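## Task

Close the lid of tip box TB4 and push its front edge fully down so it latches. It counts only if the lid stays shut with no help from the robot. Then release it and move the hands away.

## Robot and tools

Robot: two arms, left_arm and right_arm, mounted on a single upright column behind the near edge of the table. Each ends in a two-finger gripper. The fingers extend along the gripper's own +z axis and open and close along its y axis. end_effector_position is the point between the finger pads when closed, under 1 cm behind the tips. Closing moves the tips about 17 mm further along +z. A closed hand presents a flat fingertip face, which suits pressing on a lid.

Scene frame (used in every result): z = 0 at the table top. The origin sits 0.07 m behind the centre of the table's near edge. +x runs away from the robot over the table, +z is up, and left_arm is on the +y side. Arm names refer to the robot, not to image sides. The robot may be rotated slightly about its column. Reported hand positions can be off, more so far from the base.

Joint limits (rad), base to gripper: shoulder pitch -1.396 to 2.000 (left) or -1.300 to 2.000 (right); shoulder roll -0.175 to 2.000; upper arm roll ±1.571; elbow 0.000 to 2.443; forearm roll ±1.571; wrist pitch ±0.785; wrist yaw ±1.571. Equal values on both arms give mirrored postures. The elbow never quite straightens.

Row layout (shared by execute_actions and move): a single list of 14 numbers in [-1, 1] covering both arms. Order: left dx, dy, dz, rx, ry, rz, opening, then the same seven for the right arm. Always send all 14. dx to rz are offsets, not poses, expressed in that gripper's own axes. A value of 1.0 equals 0.6 m, or 180 degrees for rotation. rx, ry, rz form one rotation vector. Opening is absolute: +1 is fully open (0.145 m) and -1 is closed. Going from open to closed takes about 0.5 s or more.

execute_actions(actions): a list of actions. Each action is a table of up to 15 rows, and each row lasts one control step (1/30 s). A table with fewer rows repeats its final row until 15 steps (0.5 s) have passed. Every row's offsets are measured from the gripper's measured pose at the start of that action, not from the previous row. For a call's first action, that is the last pose reported in this scene. An empty list just returns the state and images.

On each step the commanded pose is clipped to at most 70 mm and 16 degrees from the measured pose. Damped inverse kinematics then favours position over orientation. After an action the arm goes no further than its last clipped pose, so a far goal needs several actions.

move(target, speed, blocking): target is one 14-number row of offsets, taken from the pose in the latest result that shows one. speed is in m/s, from 0.002 to 0.5 (default 0.25). Turning is capped at twice that value in rad/s. Both arms follow straight paths that finish together, taking 0.5 to 10 s; anything longer is cut off at 10 s. Grippers take the shorter way round. Paths ignore obstacles and the other arm. Grippers lag, drift and can exceed speed, especially with the arm near full stretch. Faster contact hits harder, and a target placed deeper past contact presses harder. Opening is applied at the start. With blocking=false the call returns after 0.5 s while motion continues. You must then call wait or stop before issuing new rows or moves.

The result adds a move: line giving the ending: done, off_target, moving, held (a check blocked the last step) or fault. If only one arm is named, the other finished fine. limits=paced means the sent pose was clipped. limits=held means some steps were blocked, and the arm may surge afterwards. Each gripper's distance to its target is reported.

wait(seconds): 0 to 10. The arms keep their last command, and a running move continues; it returns early if the move ends. stop(): brakes a running move, which needs braking room; the fingers keep moving. zoom_image(camera, region): camera is cam_left_wrist or cam_right_wrist (both 504x504). region is [x0, y0, x1, y1] in pixels from the top-left, at most 504 by 504. finished_scene(scene): give the number of the scene being ended. This cannot be undone. Its result reports success and gives the next task.

Results: a state line left_arm: … | right_arm: … with end_effector_position (m) and end_effector_quat_wxyz; grip_measured (same scale as opening); and Hand target lines showing where each gripper is being driven. Action calls also list positions at some steps, with HELD marking steps where an arm was held back. A pose unreachable line means the clearance check changed or blocked that arm's command. FAULT lines report stops. MOTOR HOT appears from 85 °C; at 100 °C an OVER-TEMPERATURE FAULT stops the arm and lets loaded joints go slack until they cool. Images from both cameras follow.

Cautions: offsets start from the measured pose, so repeating one against a firm surface adds no force, but against something yielding it goes deeper. The box sits loose on a base plate and must end flat on it. Do not push it over or off the table, and do not slam the lid. Avoid dropping things, hard impacts, very hard pressing, and contact between the arms. To grip, command an opening well below grip_measured; about 10 N per pad on items up to about 11 cm wide. For an arm that should stay still, send the offset back to its wanted pose in the first call, then zeros, with its proper opening each time. The arm holds its last command while you think. Random tugs or pushes may occur. Motion should be quick, smooth and low-effort. Finish by releasing the lid and withdrawing the hands.

Each tool is called after "Request:" in YAML: its name, and indented under it one key for each argument.

## Session

Request:
execute_actions:
  actions: []

Scene clock: 0.00 s.
left_arm: end_effector_position=(+0.1577, +0.4805, +0.2697) grip_measured=+1.00 end_effector_quat_wxyz=(-0.109, +0.884, -0.309, +0.333) | right_arm: end_effector_position=(+0.2053, -0.2378, +0.1021) grip_measured=+1.00 end_effector_quat_wxyz=(-0.095, +0.909, -0.010, +0.405)
Joint positions: left_arm=[ 0.849  1.763 -1.364  1.301  0.811 -0.165  0.663  0.145] | right_arm=[-0.719  0.259  0.378  1.739  0.459  0.321  0.301  0.145]
Joint velocities: left_arm=[ 0.011 -0.011 -0.012 -0.007  0.007 -0.037  0.022 -0.   ] | right_arm=[-0.011 -0.011 -0.012 -0.002 -0.022  0.037 -0.066  0.   ]
Motor temperatures (°C, as the motors report them): left_arm=[24 25 24 25 25 26 23] | right_arm=[24 24 23 27 23 26 25]
Hand target (left_arm): +0.158, +0.480, +0.270; -0.109, +0.884, -0.309, +0.333
Hand target (right_arm): +0.205, -0.238, +0.102; -0.095, +0.909, -0.010, +0.405

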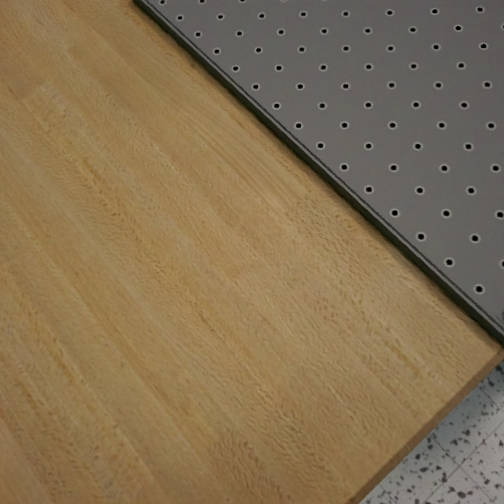

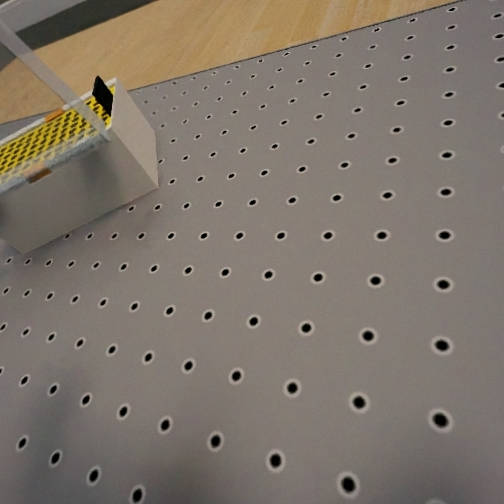

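Request:
move:
  target: [0.315,0.177,-0.052,-0.072,0.055,0.105,1,0.18,-0.045,-0.16,0,0,0,1]

Scene clock: 7.30 s.
left_arm: end_effector_position=(+0.2006, +0.2794, +0.3507) grip_measured=+1.00 end_effector_quat_wxyz=(-0.031, +0.796, -0.490, +0.355) | right_arm: end_effector_position=(+0.2072, -0.2374, +0.2496) grip_measured=+1.00 end_effector_quat_wxyz=(-0.098, +0.908, -0.014, +0.408)
Joint positions: left_arm=[ 0.886  1.817 -0.919  2.069  0.767  0.325  0.752  0.145] | right_arm=[-0.98   0.42   0.758  2.357  0.989  0.771  0.045  0.145]
Joint velocities: left_arm=[-0.011  0.033 -0.002 -0.002  0.051  0.066 -0.022  0.   ] | right_arm=[-0.055  0.011  0.002  0.002 -0.066 -0.022  0.022 -0.   ]
Motor temperatures (°C, as the motors report them): left_arm=[24 25 24 25 25 26 23] | right_arm=[24 24 23 27 23 26 25]
Hand target (left_arm): +0.200, +0.280, +0.350; -0.030, +0.797, -0.490, +0.352
Hand target (right_arm): +0.207, -0.238, +0.249; -0.096, +0.909, -0.014, +0.406
Off the commanded pose (left_arm): 0.003 m, 1 deg.
Off the commanded pose (right_arm): 0.002 m, 1 deg.
joint sent to its limit (right arm) — the command would take joint 6 (wrist pitch) past its upper limit, so that joint was sent only as far as its limit.
move: done

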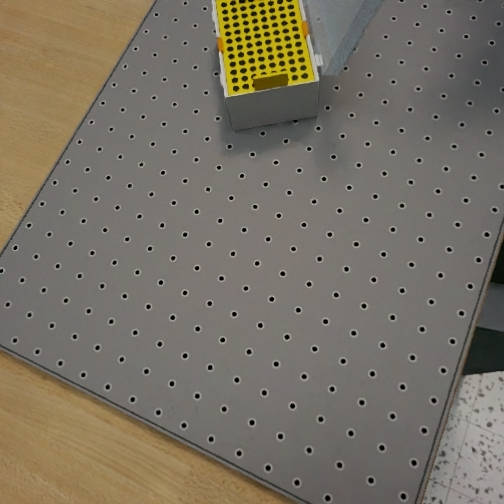

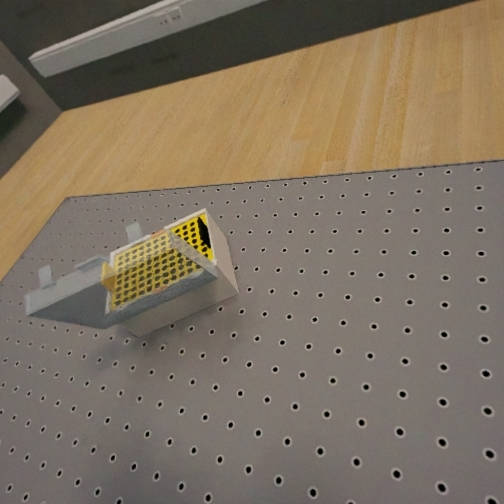

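Request:
move:
  target: [0.15,0,0,0,0,0,-1,0,0,0,0,0,0,-1]

Scene clock: 12.60 s.
left_arm: end_effector_position=(+0.2248, +0.2055, +0.3987) grip_measured=-1.00 end_effector_quat_wxyz=(-0.012, +0.775, -0.505, +0.379) | right_arm: end_effector_position=(+0.2072, -0.2374, +0.2496) grip_measured=-1.00 end_effector_quat_wxyz=(-0.098, +0.908, -0.014, +0.408)
Joint positions: left_arm=[ 1.889  1.493 -1.576  2.172  0.828  0.772  0.778  0.   ] | right_arm=[-0.98   0.42   0.758  2.357  0.989  0.771  0.044  0.   ]
Joint velocities: left_arm=[ 0.011 -0.033  0.002 -0.017 -0.022  0.007 -0.007 -0.   ] | right_arm=[-0.121  0.077 -0.007 -0.002 -0.051 -0.007  0.007  0.   ]
Motor temperatures (°C, as the motors report them): left_arm=[24 25 24 25 25 26 23] | right_arm=[24 24 23 27 23 26 25]
Hand target (left_arm): +0.225, +0.206, +0.398; -0.012, +0.776, -0.503, +0.379
Hand target (right_arm): +0.207, -0.237, +0.250; -0.098, +0.908, -0.014, +0.408
Off the commanded pose (left_arm): 0.002 m, 5 deg.
Off the commanded pose (right_arm): 0.000 m, 0 deg.
joint sent to its limit (left arm) — the command would take joint 3 (upper arm roll) past its lower limit and joint 6 (wrist pitch) past its upper limit, so those joints were sent only as far as their limits.
move: off_target (left_arm)

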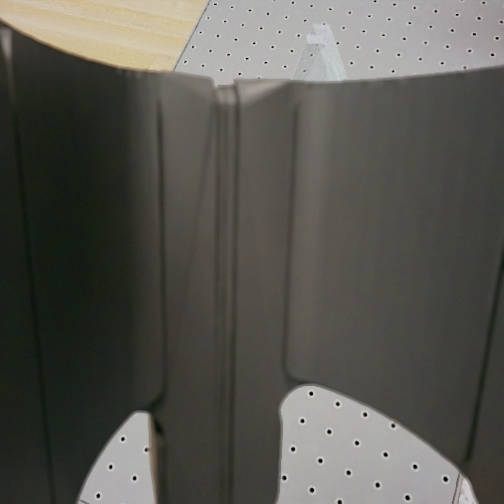

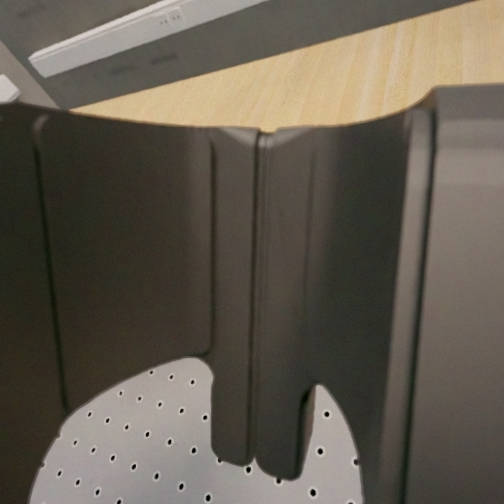

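Request:
move:
  target: [-0.16,-0.09,-0.06,0,0,0,1,0.16,-0.16,0.025,-0.064,-0.267,-0.009,1]

Scene clock: 36.60 s.
left_arm: end_effector_position=(+0.2259, +0.3229, +0.3930) grip_measured=+1.00 end_effector_quat_wxyz=(-0.018, +0.775, -0.503, +0.382) | right_arm: end_effector_position=(+0.2787, -0.1530, +0.3300) grip_measured=+1.00 end_effector_quat_wxyz=(-0.101, +0.870, +0.190, +0.443)
Joint positions: left_arm=[ 1.829  1.63  -1.576  1.728  0.598  0.289  1.154  0.145] | right_arm=[-0.55   1.162  0.499  2.418  1.565  0.774 -0.489  0.145]
Joint velocities: left_arm=[ 0.011 -0.033  0.007 -0.012 -0.007 -0.066  0.022  0.   ] | right_arm=[-0.077 -0.055  0.007 -0.002  0.022 -0.022  0.022 -0.   ]
Motor temperatures (°C, as the motors report them): left_arm=[24 25 25 25 25 26 24] | right_arm=[25 24 23 27 23 26 25]
Hand target (left_arm): +0.225, +0.322, +0.391; -0.014, +0.775, -0.506, +0.379
Hand target (right_arm): +0.278, -0.153, +0.329; -0.101, +0.872, +0.190, +0.440
Off the commanded pose (left_arm): 0.003 m, 1 deg.
Off the commanded pose (right_arm): 0.003 m, 59 deg; orientation clipped at the last step of the last action.
joint sent to its limit (right arm) — the command would take joint 5 (forearm roll) past its upper limit and joint 6 (wrist pitch) past its upper limit, so those joints were sent only as far as their limits.
move: off_target (right_arm); limits=paced

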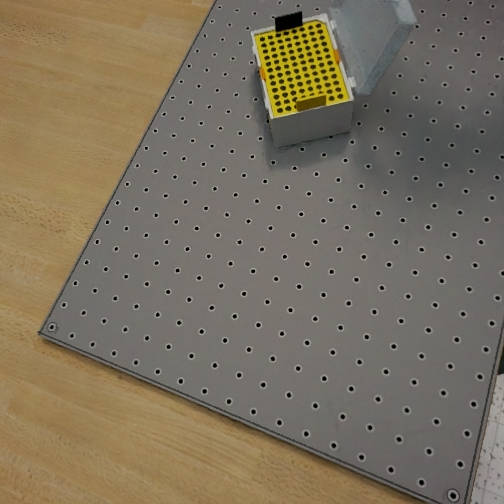

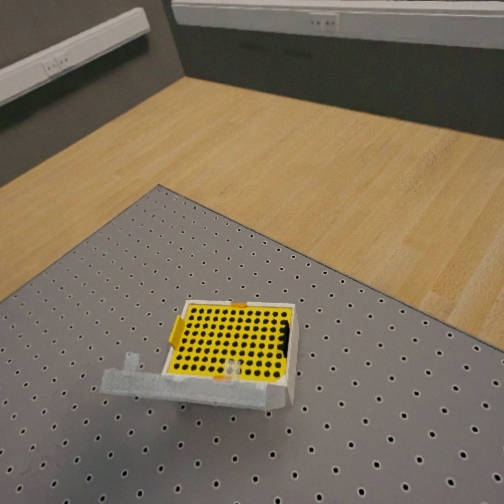

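Request:
move:
  target: [0.03,0.12,0.143,0,0,0,1,-0.122,-0.067,0.088,0,0,0,1]

Scene clock: 61.30 s.
left_arm: end_effector_position=(+0.2260, +0.2426, +0.3134) grip_measured=+1.00 end_effector_quat_wxyz=(-0.018, +0.774, -0.505, +0.381) | right_arm: end_effector_position=(+0.2593, -0.1158, +0.2392) grip_measured=+1.00 end_effector_quat_wxyz=(-0.102, +0.870, +0.195, +0.441)
Joint positions: left_arm=[ 1.419  1.601 -1.576  2.086  0.663  0.363  0.582  0.145] | right_arm=[-0.386  1.008 -0.235  2.324  1.05   0.495 -0.531  0.145]
Joint velocities: left_arm=[-0.055 -0.055 -0.007  0.002  0.051  0.051  0.081  0.   ] | right_arm=[-0.077  0.011 -0.022 -0.002  0.007  0.051  0.022 -0.   ]
Motor temperatures (°C, as the motors report them): left_arm=[24 25 25 25 25 26 24] | right_arm=[25 25 23 27 23 26 25]
Hand target (left_arm): +0.226, +0.243, +0.312; -0.019, +0.776, -0.502, +0.380
Hand target (right_arm): +0.260, -0.117, +0.239; -0.099, +0.870, +0.192, +0.442
Off the commanded pose (left_arm): 0.001 m, 0 deg.
Off the commanded pose (right_arm): 0.002 m, 1 deg.
move: done

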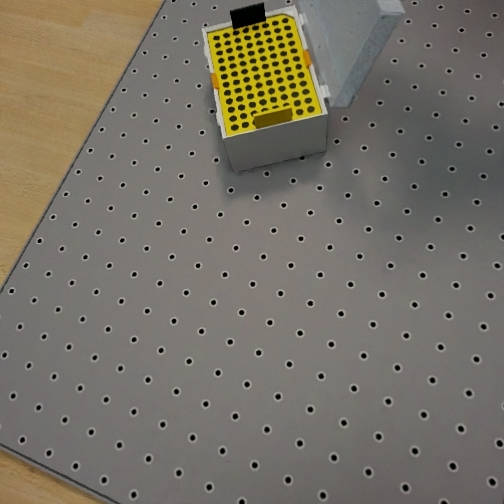

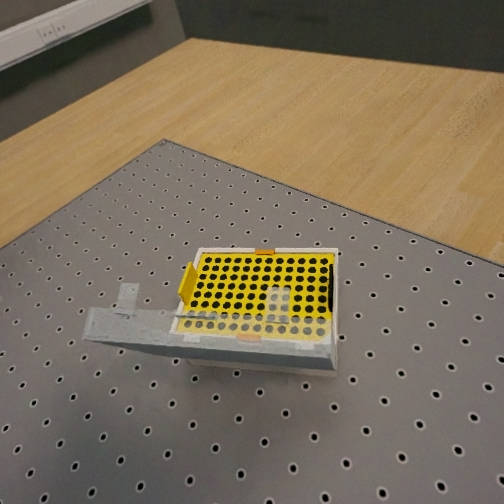

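Request:
move:
  target: [0,0,0,0,0,0,1,-0.108,-0.032,-0.063,0,0,0,-1]

Request:
move:
  target: [0,0,0,0,0,0,1,-0.081,0,0.058,0,0,0,-1]

Scene clock: 77.87 s.
left_arm: end_effector_position=(+0.2260, +0.2426, +0.3134) grip_measured=+1.00 end_effector_quat_wxyz=(-0.018, +0.774, -0.505, +0.381) | right_arm: end_effector_position=(+0.1873, -0.1250, +0.2101) grip_measured=-1.00 end_effector_quat_wxyz=(-0.106, +0.869, +0.198, +0.441)
Joint positions: left_arm=[ 1.419  1.601 -1.576  2.086  0.663  0.363  0.582  0.145] | right_arm=[-0.913  1.037 -0.2    2.379  0.732  0.146 -0.52   0.   ]
Joint velocities: left_arm=[-0.077  0.055  0.022 -0.012  0.007  0.007  0.007 -0.   ] | right_arm=[-0.099  0.055 -0.017 -0.002 -0.051  0.022 -0.051 -0.   ]
Motor temperatures (°C, as the motors report them): left_arm=[24 25 25 25 25 26 24] | right_arm=[25 25 23 27 23 26 25]
Hand target (left_arm): +0.226, +0.243, +0.313; -0.018, +0.774, -0.505, +0.381
Hand target (right_arm): +0.188, -0.125, +0.209; -0.106, +0.869, +0.198, +0.441
Off the commanded pose (left_arm): 0.000 m, 0 deg.
Off the commanded pose (right_arm): 0.003 m, 1 deg.
move: done

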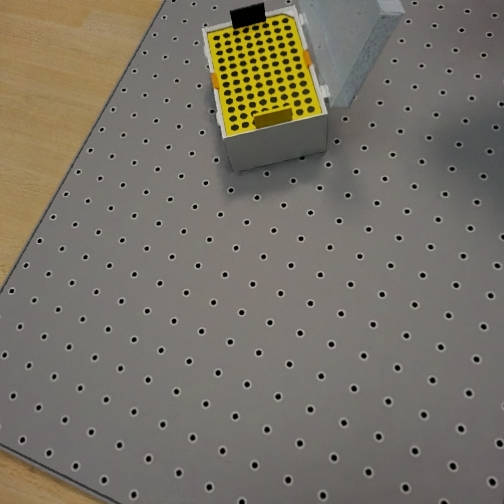

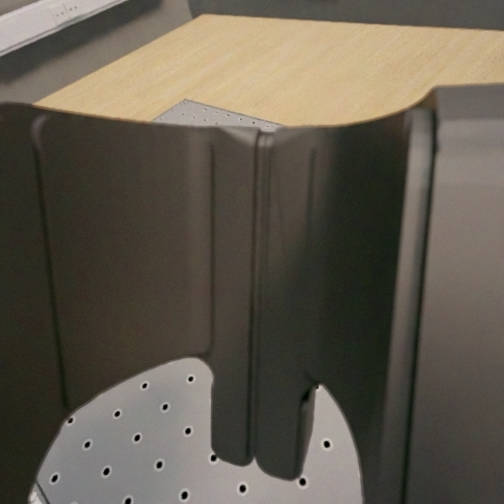

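Scene clock: 78.60 s.
left_arm: end_effector_position=(+0.2260, +0.2426, +0.3134) grip_measured=+1.00 end_effector_quat_wxyz=(-0.018, +0.774, -0.505, +0.381) | right_arm: end_effector_position=(+0.1870, -0.1265, +0.1511) grip_measured=-1.00 end_effector_quat_wxyz=(-0.102, +0.869, +0.197, +0.441)
Joint positions: left_arm=[ 1.419  1.601 -1.576  2.086  0.663  0.363  0.582  0.145] | right_arm=[-0.721  0.899 -0.42   2.093  0.605  0.045 -0.43   0.   ]
Joint velocities: left_arm=[-0.055  0.033  0.007 -0.007 -0.081 -0.022  0.022 -0.   ] | right_arm=[ 0.033 -0.055  0.007  0.012 -0.007 -0.007 -0.022 -0.   ]
Motor temperatures (°C, as the motors report them): left_arm=[24 25 25 25 25 26 24] | right_arm=[25 25 23 27 23 26 25]
Hand target (left_arm): +0.226, +0.243, +0.313; -0.018, +0.774, -0.505, +0.381
Hand target (right_arm): +0.186, -0.126, +0.150; -0.105, +0.869, +0.199, +0.441
Off the commanded pose (left_arm): 0.000 m, 0 deg.
Off the commanded pose (right_arm): 0.002 m, 0 deg.
move: done

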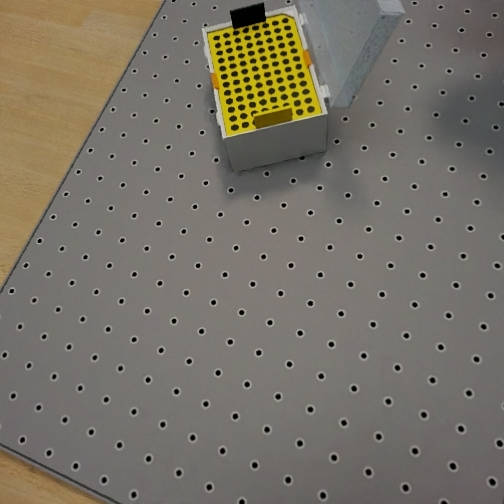

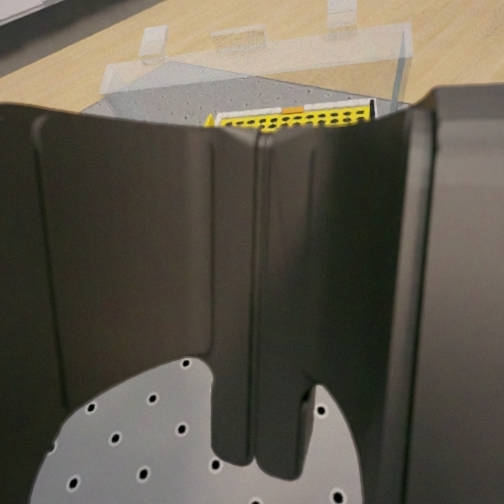

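Request:
move:
  target: [0.05,0.1,0,0,0,0,1,0.069,0,0.095,0,0,0,-1]
  speed: 0.08

Scene clock: 82.73 s.
left_arm: end_effector_position=(+0.1856, +0.1882, +0.3066) grip_measured=+1.00 end_effector_quat_wxyz=(-0.016, +0.772, -0.507, +0.382) | right_arm: end_effector_position=(+0.2536, -0.0987, +0.1532) grip_measured=-1.00 end_effector_quat_wxyz=(-0.098, +0.868, +0.194, +0.447)
Joint positions: left_arm=[ 1.314  1.668 -1.576  2.407  0.705  0.501  0.336  0.145] | right_arm=[-0.317  0.775 -0.523  1.985  0.7    0.289 -0.42   0.   ]
Joint velocities: left_arm=[ 0.011  0.011 -0.002 -0.002  0.051 -0.022  0.007  0.   ] | right_arm=[-0.033 -0.099 -0.002  0.007 -0.007 -0.051  0.037 -0.   ]
Motor temperatures (°C, as the motors report them): left_arm=[24 25 25 25 25 26 24] | right_arm=[25 25 23 27 23 26 25]
Hand target (left_arm): +0.186, +0.190, +0.306; -0.017, +0.775, -0.504, +0.381
Hand target (right_arm): +0.252, -0.099, +0.151; -0.099, +0.870, +0.196, +0.442
Off the commanded pose (left_arm): 0.001 m, 0 deg.
Off the commanded pose (right_arm): 0.005 m, 1 deg.
move: off_target (right_arm)

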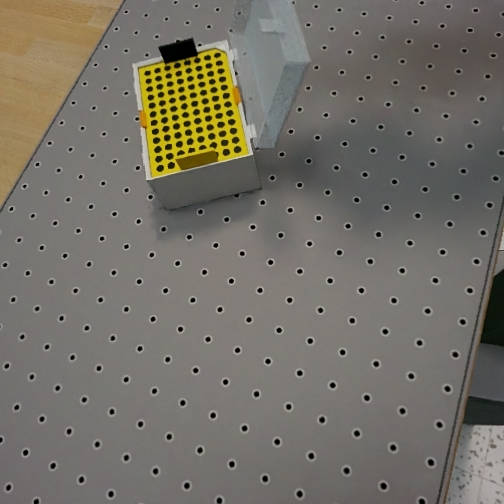

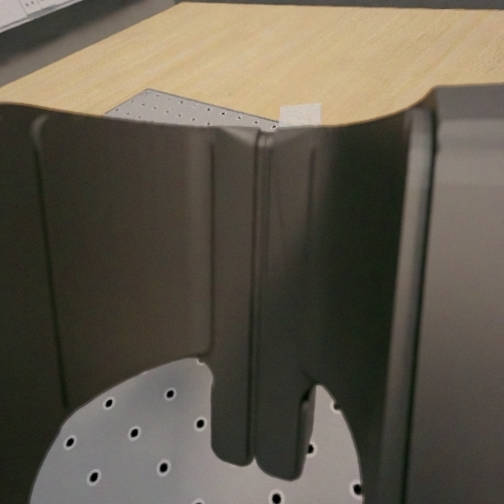

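Request:
move:
  target: [0.08,0,0,0,0,0,1,-0.054,0,0.04,0,0,0,1]
  speed: 0.08

Scene clock: 87.33 s.
left_arm: end_effector_position=(+0.1949, +0.1483, +0.3334) grip_measured=+1.00 end_effector_quat_wxyz=(+0.019, +0.770, -0.521, +0.369) | right_arm: end_effector_position=(+0.2543, -0.0999, +0.1133) grip_measured=+1.00 end_effector_quat_wxyz=(-0.096, +0.868, +0.193, +0.447)
Joint positions: left_arm=[ 1.454  1.449 -1.489  2.429  0.932  0.762  0.323  0.145] | right_arm=[-0.272  0.705 -0.596  1.782  0.633  0.164 -0.361  0.145]
Joint velocities: left_arm=[-0.055  0.055 -0.007 -0.022  0.022 -0.022  0.022  0.   ] | right_arm=[-0.011  0.143 -0.022  0.002 -0.022  0.037  0.007 -0.   ]
Motor temperatures (°C, as the motors report them): left_arm=[24 25 25 25 25 26 24] | right_arm=[25 25 23 27 23 26 25]
Hand target (left_arm): +0.196, +0.149, +0.334; +0.016, +0.770, -0.519, +0.370
Hand target (right_arm): +0.254, -0.099, +0.113; -0.098, +0.868, +0.195, +0.447
Off the commanded pose (left_arm): 0.002 m, 5 deg.
Off the commanded pose (right_arm): 0.001 m, 0 deg.
joint sent to its limit (left arm) — the command would take joint 4 (elbow) past its upper limit, so that joint was sent only as far as its limit.
move: off_target (left_arm)

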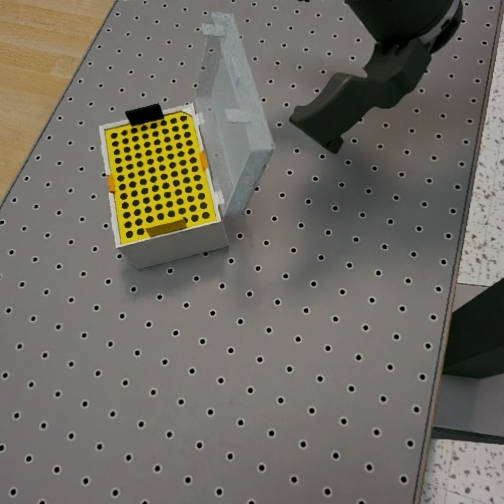

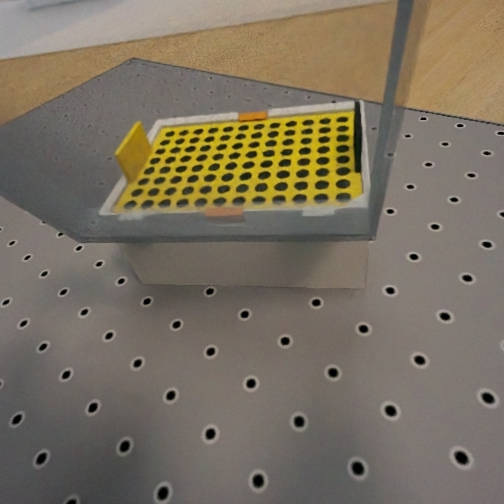

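Request:
move:
  target: [0,0,0,0,0,0,1,0.1,-0.01,0.07,0,0,0,-1]
  speed: 0.05

Scene clock: 92.13 s.
left_arm: end_effector_position=(+0.1949, +0.1484, +0.3334) grip_measured=+1.00 end_effector_quat_wxyz=(+0.019, +0.770, -0.521, +0.368) | right_arm: end_effector_position=(+0.3178, -0.0675, +0.1404) grip_measured=-1.00 end_effector_quat_wxyz=(-0.093, +0.866, +0.189, +0.453)
Joint positions: left_arm=[ 1.454  1.449 -1.489  2.429  0.932  0.763  0.323  0.145] | right_arm=[ 0.01   0.57  -0.602  1.71   0.673  0.399 -0.361  0.   ]
Joint velocities: left_arm=[-0.011 -0.077 -0.002 -0.007 -0.007 -0.022 -0.037  0.   ] | right_arm=[-0.099 -0.011 -0.012 -0.002 -0.037 -0.022  0.051 -0.   ]
Motor temperatures (°C, as the motors report them): left_arm=[24 25 25 25 25 26 24] | right_arm=[25 25 23 27 23 26 25]
Hand target (left_arm): +0.195, +0.148, +0.333; +0.019, +0.770, -0.521, +0.368
Hand target (right_arm): +0.316, -0.067, +0.137; -0.094, +0.869, +0.191, +0.447
Off the commanded pose (left_arm): 0.000 m, 0 deg.
Off the commanded pose (right_arm): 0.005 m, 1 deg.
joint sent to its limit (left arm) — the command would take joint 4 (elbow) past its upper limit, so that joint was sent only as far as its limit.
move: off_target (right_arm)

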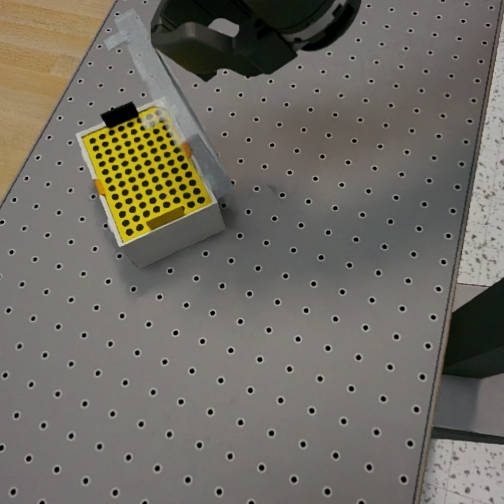

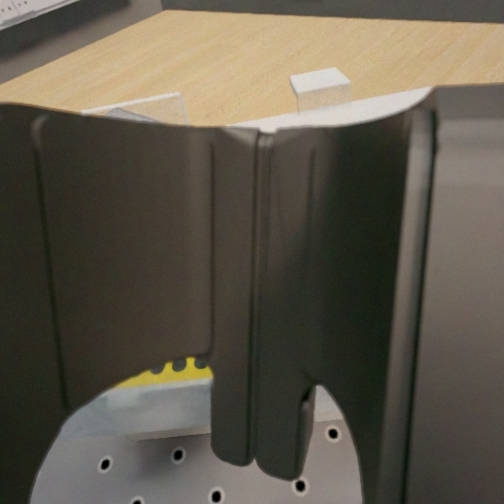

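Request:
move:
  target: [0,0,0,0,0,0,1,-0.01,-0.06,-0.02,0,0,0,-1]
  speed: 0.1

Request:
move:
  target: [0,0,0,0,0,0,1,0.045,0,0.062,0,0,0,-1]
  speed: 0.04

Scene clock: 99.33 s.
left_arm: end_effector_position=(+0.1949, +0.1484, +0.3334) grip_measured=+1.00 end_effector_quat_wxyz=(+0.019, +0.770, -0.521, +0.368) | right_arm: end_effector_position=(+0.2910, -0.0384, +0.1424) grip_measured=-1.00 end_effector_quat_wxyz=(-0.097, +0.865, +0.190, +0.453)
Joint positions: left_arm=[ 1.454  1.449 -1.489  2.429  0.932  0.763  0.323  0.145] | right_arm=[-0.048  0.489 -0.653  1.784  0.609  0.423 -0.461  0.   ]
Joint velocities: left_arm=[-0.055 -0.033  0.007 -0.017  0.022 -0.007 -0.037  0.   ] | right_arm=[ 0.055  0.033 -0.017 -0.007 -0.051  0.037 -0.007  0.   ]
Motor temperatures (°C, as the motors report them): left_arm=[24 25 25 25 25 26 24] | right_arm=[25 25 23 27 23 26 25]
Hand target (left_arm): +0.195, +0.148, +0.333; +0.019, +0.770, -0.521, +0.368
Hand target (right_arm): +0.291, -0.039, +0.142; -0.094, +0.866, +0.190, +0.453
Off the commanded pose (left_arm): 0.000 m, 0 deg.
Off the commanded pose (right_arm): 0.002 m, 0 deg.
joint sent to its limit (left arm) — the command would take joint 4 (elbow) past its upper limit, so that joint was sent only as far as its limit.
move: done

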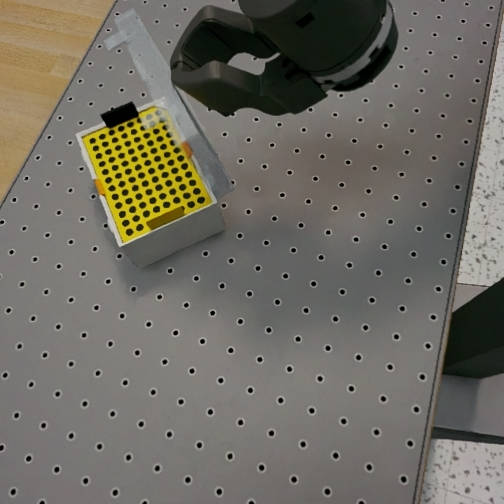

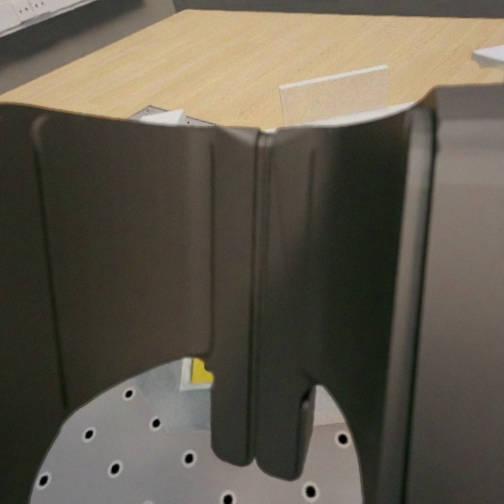

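Scene clock: 100.70 s.
left_arm: end_effector_position=(+0.1949, +0.1484, +0.3334) grip_measured=+1.00 end_effector_quat_wxyz=(+0.019, +0.770, -0.521, +0.368) | right_arm: end_effector_position=(+0.3353, -0.0215, +0.1458) grip_measured=-1.00 end_effector_quat_wxyz=(-0.094, +0.864, +0.186, +0.458)
Joint positions: left_arm=[ 1.454  1.449 -1.489  2.429  0.932  0.763  0.323  0.145] | right_arm=[ 0.142  0.398 -0.669  1.613  0.631  0.465 -0.43   0.   ]
Joint velocities: left_arm=[ 0.011 -0.011 -0.002 -0.012 -0.022 -0.081 -0.051  0.   ] | right_arm=[-0.011 -0.143  0.002 -0.002  0.022  0.066  0.037 -0.   ]
Motor temperatures (°C, as the motors report them): left_arm=[24 25 25 25 25 26 24] | right_arm=[25 25 23 27 23 26 25]
Hand target (left_arm): +0.195, +0.148, +0.333; +0.019, +0.770, -0.521, +0.368
Hand target (right_arm): +0.334, -0.021, +0.143; -0.096, +0.866, +0.189, +0.454
Off the commanded pose (left_arm): 0.000 m, 0 deg.
Off the commanded pose (right_arm): 0.004 m, 1 deg.
joint sent to its limit (left arm) — the command would take joint 4 (elbow) past its upper limit, so that joint was sent only as far as its limit.
move: off_target (right_arm)

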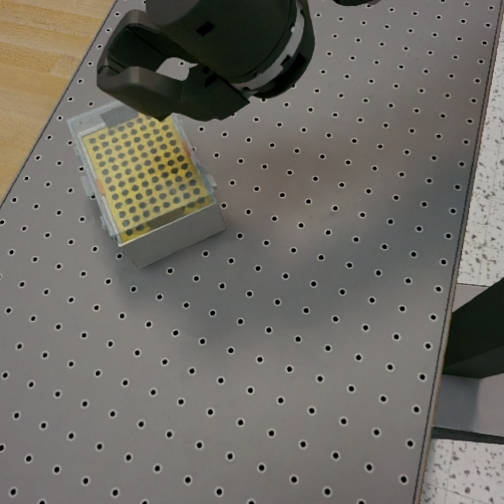

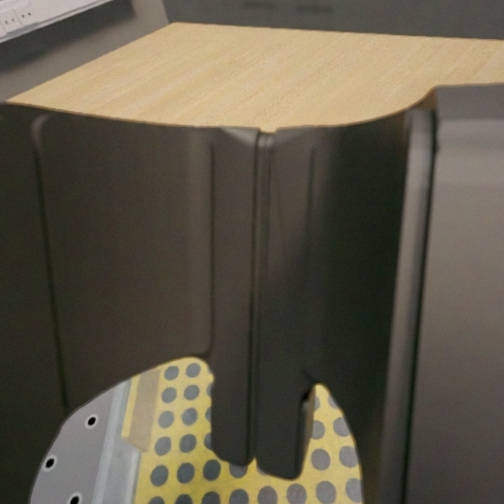

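Request:
move:
  target: [0,0,0,0,0,0,1,0.04,0.01,0.08,0,-0.15,0,1]
  speed: 0.15

Scene clock: 105.30 s.
left_arm: end_effector_position=(+0.1949, +0.1484, +0.3334) grip_measured=+1.00 end_effector_quat_wxyz=(+0.019, +0.770, -0.521, +0.368) | right_arm: end_effector_position=(+0.3903, -0.0087, +0.1412) grip_measured=+1.00 end_effector_quat_wxyz=(-0.052, +0.948, +0.192, +0.248)
Joint positions: left_arm=[ 1.454  1.449 -1.489  2.429  0.932  0.763  0.323  0.145] | right_arm=[ 0.803  0.361 -1.096  1.177  1.443  0.773 -0.668  0.145]
Joint velocities: left_arm=[-0.033 -0.011 -0.007 -0.007  0.022 -0.095  0.007  0.   ] | right_arm=[ 0.077 -0.011 -0.022 -0.012  0.051  0.037  0.022 -0.   ]
Motor temperatures (°C, as the motors report them): left_arm=[24 25 25 25 25 26 24] | right_arm=[25 25 23 27 23 26 25]
Hand target (left_arm): +0.195, +0.148, +0.333; +0.019, +0.770, -0.521, +0.368
Hand target (right_arm): +0.389, -0.010, +0.139; -0.047, +0.949, +0.193, +0.245
Off the commanded pose (left_arm): 0.000 m, 0 deg.
Off the commanded pose (right_arm): 0.006 m, 1 deg.
joint sent to its limit (left arm) — the command would take joint 4 (elbow) past its upper limit, so that joint was sent only as far as its limit.
joint sent to its limit (right arm) — the command would take joint 6 (wrist pitch) past its upper limit, so that joint was sent only as far as its limit.
move: off_target (right_arm)

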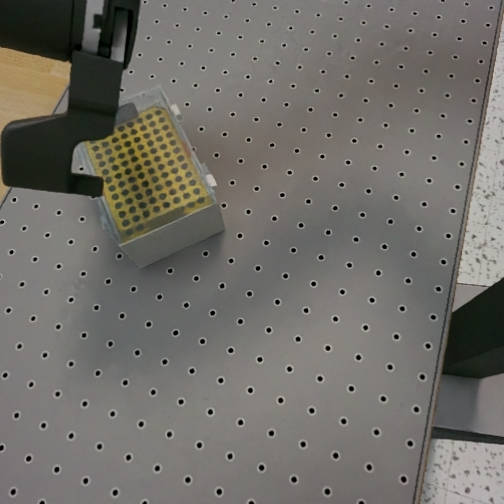

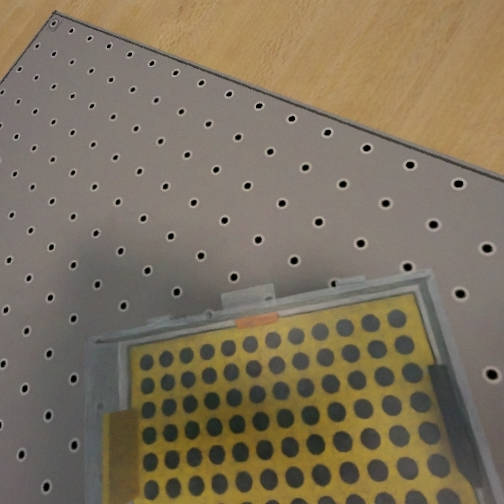

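Request:
move:
  target: [0,0,0,0,0,0,1,-0.094,0,0.002,0,0,0,1]
  speed: 0.1

Request:
move:
  target: [0,0,0,0,0,0,1,0,0,0,0,0,0,-1]

Scene clock: 110.77 s.
left_arm: end_effector_position=(+0.1949, +0.1484, +0.3334) grip_measured=+1.00 end_effector_quat_wxyz=(+0.019, +0.770, -0.521, +0.368) | right_arm: end_effector_position=(+0.3446, -0.0274, +0.1120) grip_measured=+1.00 end_effector_quat_wxyz=(-0.053, +0.948, +0.195, +0.246)
Joint positions: left_arm=[ 1.454  1.449 -1.489  2.429  0.932  0.763  0.323  0.145] | right_arm=[ 0.622  0.473 -1.096  1.372  1.402  0.684 -0.708  0.145]
Joint velocities: left_arm=[-0.099  0.011 -0.007  0.012 -0.037  0.022 -0.037 -0.   ] | right_arm=[-0.033  0.055 -0.012 -0.002 -0.022 -0.022 -0.007  0.   ]
Motor temperatures (°C, as the motors report them): left_arm=[24 25 25 25 25 26 24] | right_arm=[25 24 23 27 23 26 25]
Hand target (left_arm): +0.195, +0.148, +0.333; +0.019, +0.770, -0.521, +0.368
Hand target (right_arm): +0.345, -0.027, +0.112; -0.051, +0.948, +0.194, +0.248
Off the commanded pose (left_arm): 0.000 m, 0 deg.
Off the commanded pose (right_arm): 0.001 m, 0 deg.
joint sent to its limit (left arm) — the command would take joint 4 (elbow) past its upper limit, so that joint was sent only as far as its limit.
move: done

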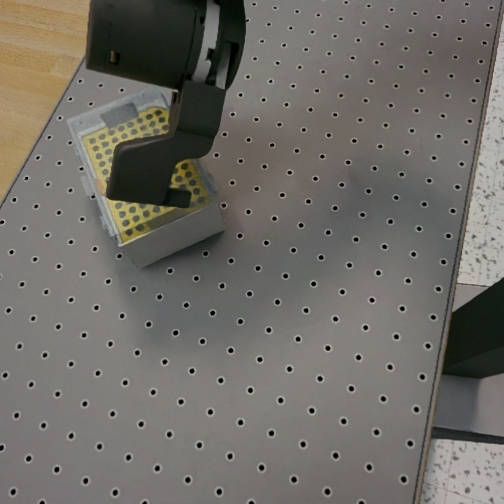

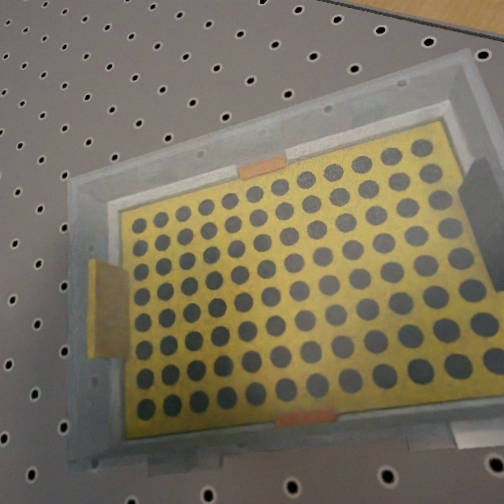

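Scene clock: 111.43 s.
left_arm: end_effector_position=(+0.1949, +0.1484, +0.3334) grip_measured=+1.00 end_effector_quat_wxyz=(+0.019, +0.770, -0.521, +0.368) | right_arm: end_effector_position=(+0.3446, -0.0274, +0.1120) grip_measured=-1.00 end_effector_quat_wxyz=(-0.053, +0.948, +0.195, +0.246)
Joint positions: left_arm=[ 1.454  1.449 -1.489  2.429  0.932  0.763  0.323  0.145] | right_arm=[ 0.622  0.473 -1.096  1.372  1.402  0.684 -0.708  0.   ]
Joint velocities: left_arm=[ 0.033  0.011 -0.012 -0.002  0.081 -0.022 -0.007  0.   ] | right_arm=[ 0.055  0.011 -0.012  0.012 -0.037  0.007  0.095 -0.   ]
Motor temperatures (°C, as the motors report them): left_arm=[24 25 25 25 25 26 24] | right_arm=[25 24 23 27 23 26 25]
Hand target (left_arm): +0.195, +0.148, +0.333; +0.019, +0.770, -0.521, +0.368
Hand target (right_arm): +0.345, -0.027, +0.112; -0.053, +0.948, +0.195, +0.246
Off the commanded pose (left_arm): 0.000 m, 0 deg.
Off the commanded pose (right_arm): 0.000 m, 0 deg.
joint sent to its limit (left arm) — the command would take joint 4 (elbow) past its upper limit, so that joint was sent only as far as its limit.
move: done

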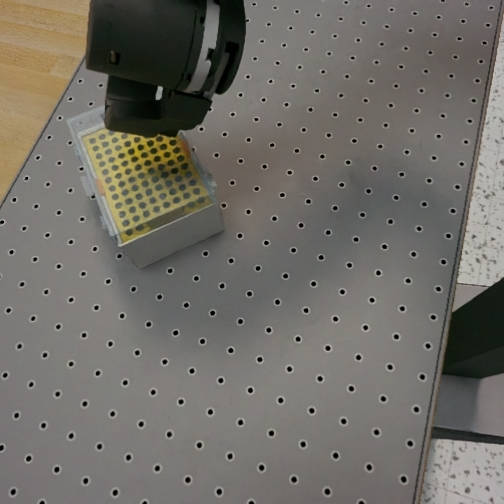

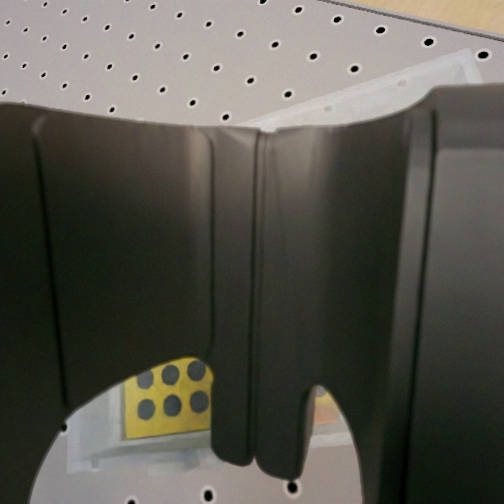

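Request:
move:
  target: [0,0,0,0,0,0,1,-0.0245,0,0.0435,0,0,0,-1]
  speed: 0.03

Scene clock: 115.23 s.
left_arm: end_effector_position=(+0.1949, +0.1484, +0.3334) grip_measured=+1.00 end_effector_quat_wxyz=(+0.019, +0.770, -0.521, +0.368) | right_arm: end_effector_position=(+0.3568, -0.0219, +0.0986) grip_measured=-1.00 end_effector_quat_wxyz=(-0.058, +0.941, +0.191, +0.274)
Joint positions: left_arm=[ 1.454  1.449 -1.489  2.429  0.932  0.763  0.323  0.145] | right_arm=[ 0.62   0.426 -1.114  1.257  1.294  0.596 -0.602  0.   ]
Joint velocities: left_arm=[ 0.011  0.011  0.012 -0.007 -0.037 -0.037 -0.007  0.   ] | right_arm=[ 0.011 -0.033 -0.007 -0.007 -0.051 -0.022 -0.022  0.   ]
Motor temperatures (°C, as the motors report them): left_arm=[24 25 25 25 25 26 24] | right_arm=[25 24 23 27 23 26 25]
Hand target (left_arm): +0.195, +0.148, +0.333; +0.019, +0.770, -0.521, +0.368
Hand target (right_arm): +0.344, -0.028, +0.083; -0.053, +0.948, +0.196, +0.246
Off the commanded pose (left_arm): 0.000 m, 0 deg.
Off the commanded pose (right_arm): 0.021 m, 3 deg.
joint sent to its limit (left arm) — the command would take joint 4 (elbow) past its upper limit, so that joint was sent only as far as its limit.
move: off_target (right_arm)

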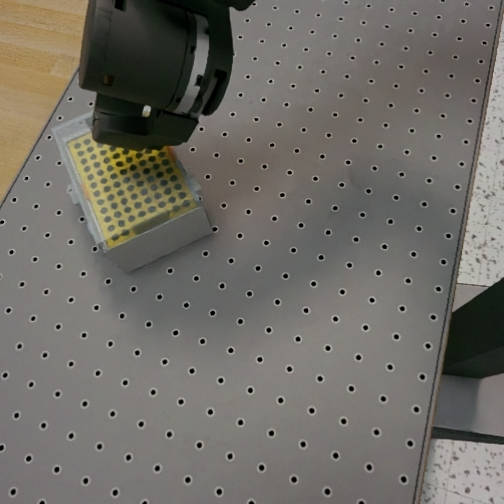

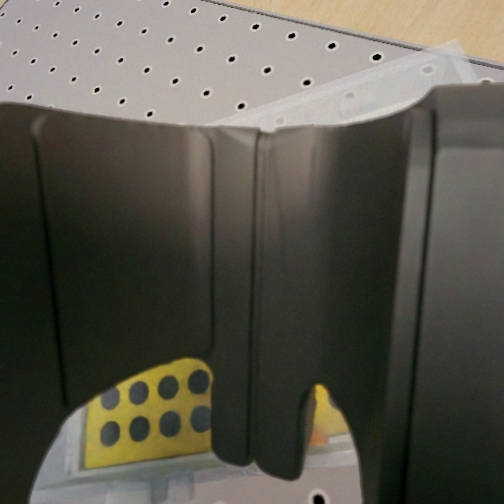

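Request:
move:
  target: [0,0,0,0,0,0,1,0,0,-0.07,0,0,0,1]
  speed: 0.1

Request:
zoom_image:
  camera: "cam_left_wrist"
  region: [30,90,250,290]

Scene clock: 118.93 s.
left_arm: end_effector_position=(+0.1949, +0.1484, +0.3334) grip_measured=+1.00 end_effector_quat_wxyz=(+0.019, +0.770, -0.521, +0.368) | right_arm: end_effector_position=(+0.3369, -0.0291, +0.1352) grip_measured=+1.00 end_effector_quat_wxyz=(-0.062, +0.940, +0.190, +0.275)
Joint positions: left_arm=[ 1.454  1.449 -1.489  2.429  0.932  0.763  0.323  0.145] | right_arm=[ 0.578  0.538 -1.052  1.538  1.417  0.668 -0.783  0.145]
Joint velocities: left_arm=[-0.055  0.033 -0.012 -0.007  0.066 -0.066 -0.066  0.   ] | right_arm=[-0.011  0.077  0.002 -0.007 -0.007 -0.022  0.037 -0.   ]
Motor temperatures (°C, as the motors report them): left_arm=[24 25 25 25 25 26 24] | right_arm=[25 24 23 27 23 26 25]
Hand target (left_arm): +0.195, +0.148, +0.333; +0.019, +0.770, -0.521, +0.368
Hand target (right_arm): +0.336, -0.030, +0.134; -0.059, +0.941, +0.190, +0.273
Off the commanded pose (left_arm): 0.000 m, 0 deg.
Off the commanded pose (right_arm): 0.002 m, 0 deg.
joint sent to its limit (left arm) — the command would take joint 4 (elbow) past its upper limit, so that joint was sent only as far as its limit.
move: done

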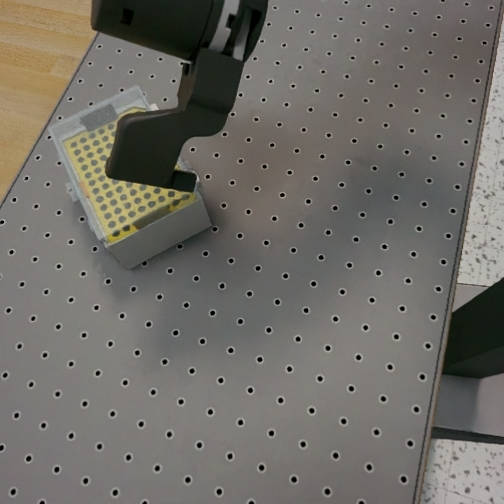

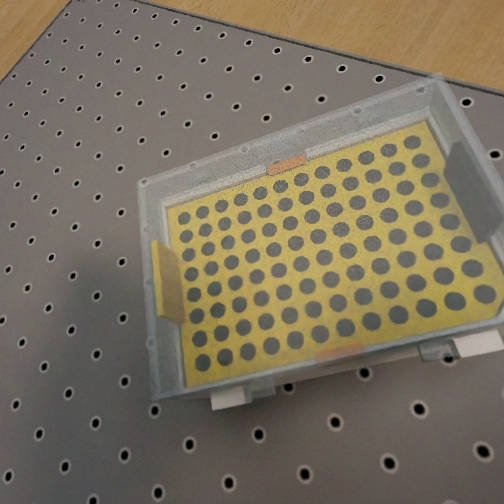

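Region (30, 90, 250, 290) of cam_left_wrist's 504x504 image, scaled by 2.291, with more detail than that image has; it fills the top 458 rows of this view, and the rest is white.

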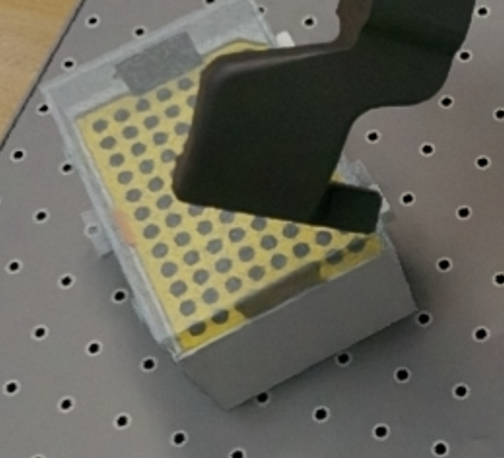

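Request:
move:
  target: [0,0,0,0,0,0,1,0.017,0.007,0.052,0,-0.14,0,-1]
  speed: 0.1

Scene clock: 129.07 s.
left_arm: end_effector_position=(+0.1949, +0.1484, +0.3334) grip_measured=+1.00 end_effector_quat_wxyz=(+0.019, +0.770, -0.521, +0.368) | right_arm: end_effector_position=(+0.3633, -0.0237, +0.1154) grip_measured=-1.00 end_effector_quat_wxyz=(-0.048, +0.960, +0.200, +0.192)
Joint positions: left_arm=[ 1.454  1.449 -1.489  2.429  0.932  0.763  0.323  0.145] | right_arm=[ 0.796  0.417 -1.2    1.197  1.565  0.772 -0.677  0.   ]
Joint velocities: left_arm=[-0.055  0.099 -0.012  0.007  0.022  0.037 -0.007  0.   ] | right_arm=[ 0.011 -0.033 -0.002  0.007 -0.037  0.022  0.066 -0.   ]
Motor temperatures (°C, as the motors report them): left_arm=[24 25 25 25 25 26 24] | right_arm=[26 24 23 27 23 26 25]
Hand target (left_arm): +0.195, +0.148, +0.333; +0.019, +0.770, -0.521, +0.368
Hand target (right_arm): +0.363, -0.024, +0.115; -0.048, +0.960, +0.202, +0.189
Off the commanded pose (left_arm): 0.000 m, 0 deg.
Off the commanded pose (right_arm): 0.002 m, 15 deg.
joint sent to its limit (left arm) — the command would take joint 4 (elbow) past its upper limit, so that joint was sent only as far as its limit.
joint sent to its limit (right arm) — the command would take joint 5 (forearm roll) past its upper limit and joint 6 (wrist pitch) past its upper limit, so those joints were sent only as far as their limits.
move: off_target (right_arm)

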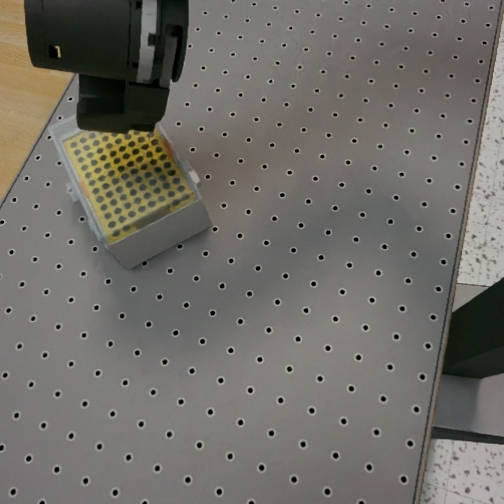

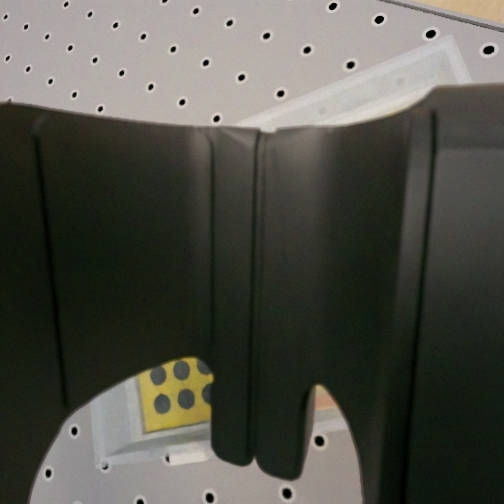

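Request:
move:
  target: [0,0,0,0,0,0,1,-0.032,0.012,0.041,0,0,0,-1]
  speed: 0.03

Request:
zoom_image:
  camera: "cam_left_wrist"
  region: [30,90,250,290]

Scene clock: 134.47 s.
left_arm: end_effector_position=(+0.1949, +0.1484, +0.3334) grip_measured=+1.00 end_effector_quat_wxyz=(+0.019, +0.770, -0.521, +0.368) | right_arm: end_effector_position=(+0.3666, -0.0291, +0.0967) grip_measured=-1.00 end_effector_quat_wxyz=(-0.052, +0.956, +0.200, +0.206)
Joint positions: left_arm=[ 1.454  1.449 -1.489  2.429  0.932  0.763  0.323  0.145] | right_arm=[ 0.768  0.411 -1.221  1.124  1.461  0.702 -0.556  0.   ]
Joint velocities: left_arm=[-0.033 -0.011  0.012  0.007 -0.037  0.007  0.007  0.   ] | right_arm=[-0.011 -0.077 -0.007  0.007  0.022  0.037 -0.037  0.   ]
Motor temperatures (°C, as the motors report them): left_arm=[24 25 25 25 25 26 24] | right_arm=[26 24 23 27 23 26 25]
Hand target (left_arm): +0.195, +0.148, +0.333; +0.019, +0.770, -0.521, +0.368
Hand target (right_arm): +0.358, -0.033, +0.086; -0.047, +0.959, +0.201, +0.192
Off the commanded pose (left_arm): 0.000 m, 0 deg.
Off the commanded pose (right_arm): 0.015 m, 2 deg.
joint sent to its limit (left arm) — the command would take joint 4 (elbow) past its upper limit, so that joint was sent only as far as its limit.
move: off_target (right_arm)

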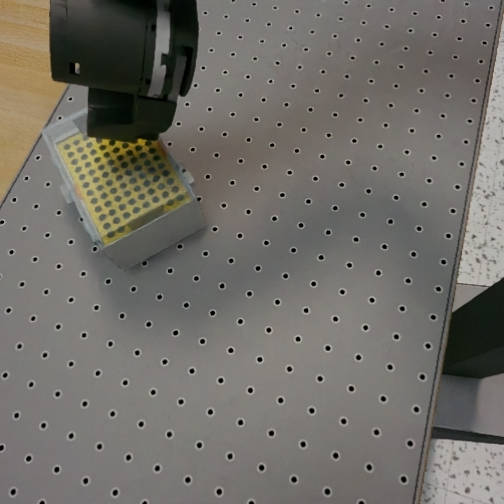

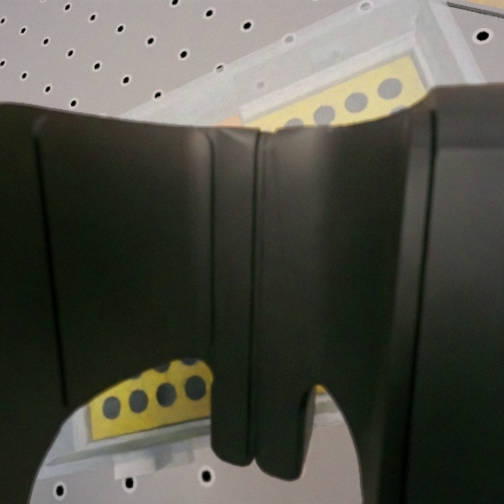

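Region (30, 90, 250, 290) of cam_left_wrist's 504x504 image, scaled by 2.291, with more detail than that image has; it fills the top 458 rows of this view, and the rest is white.

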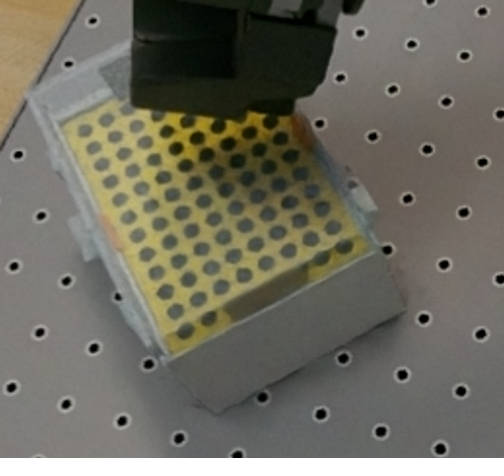

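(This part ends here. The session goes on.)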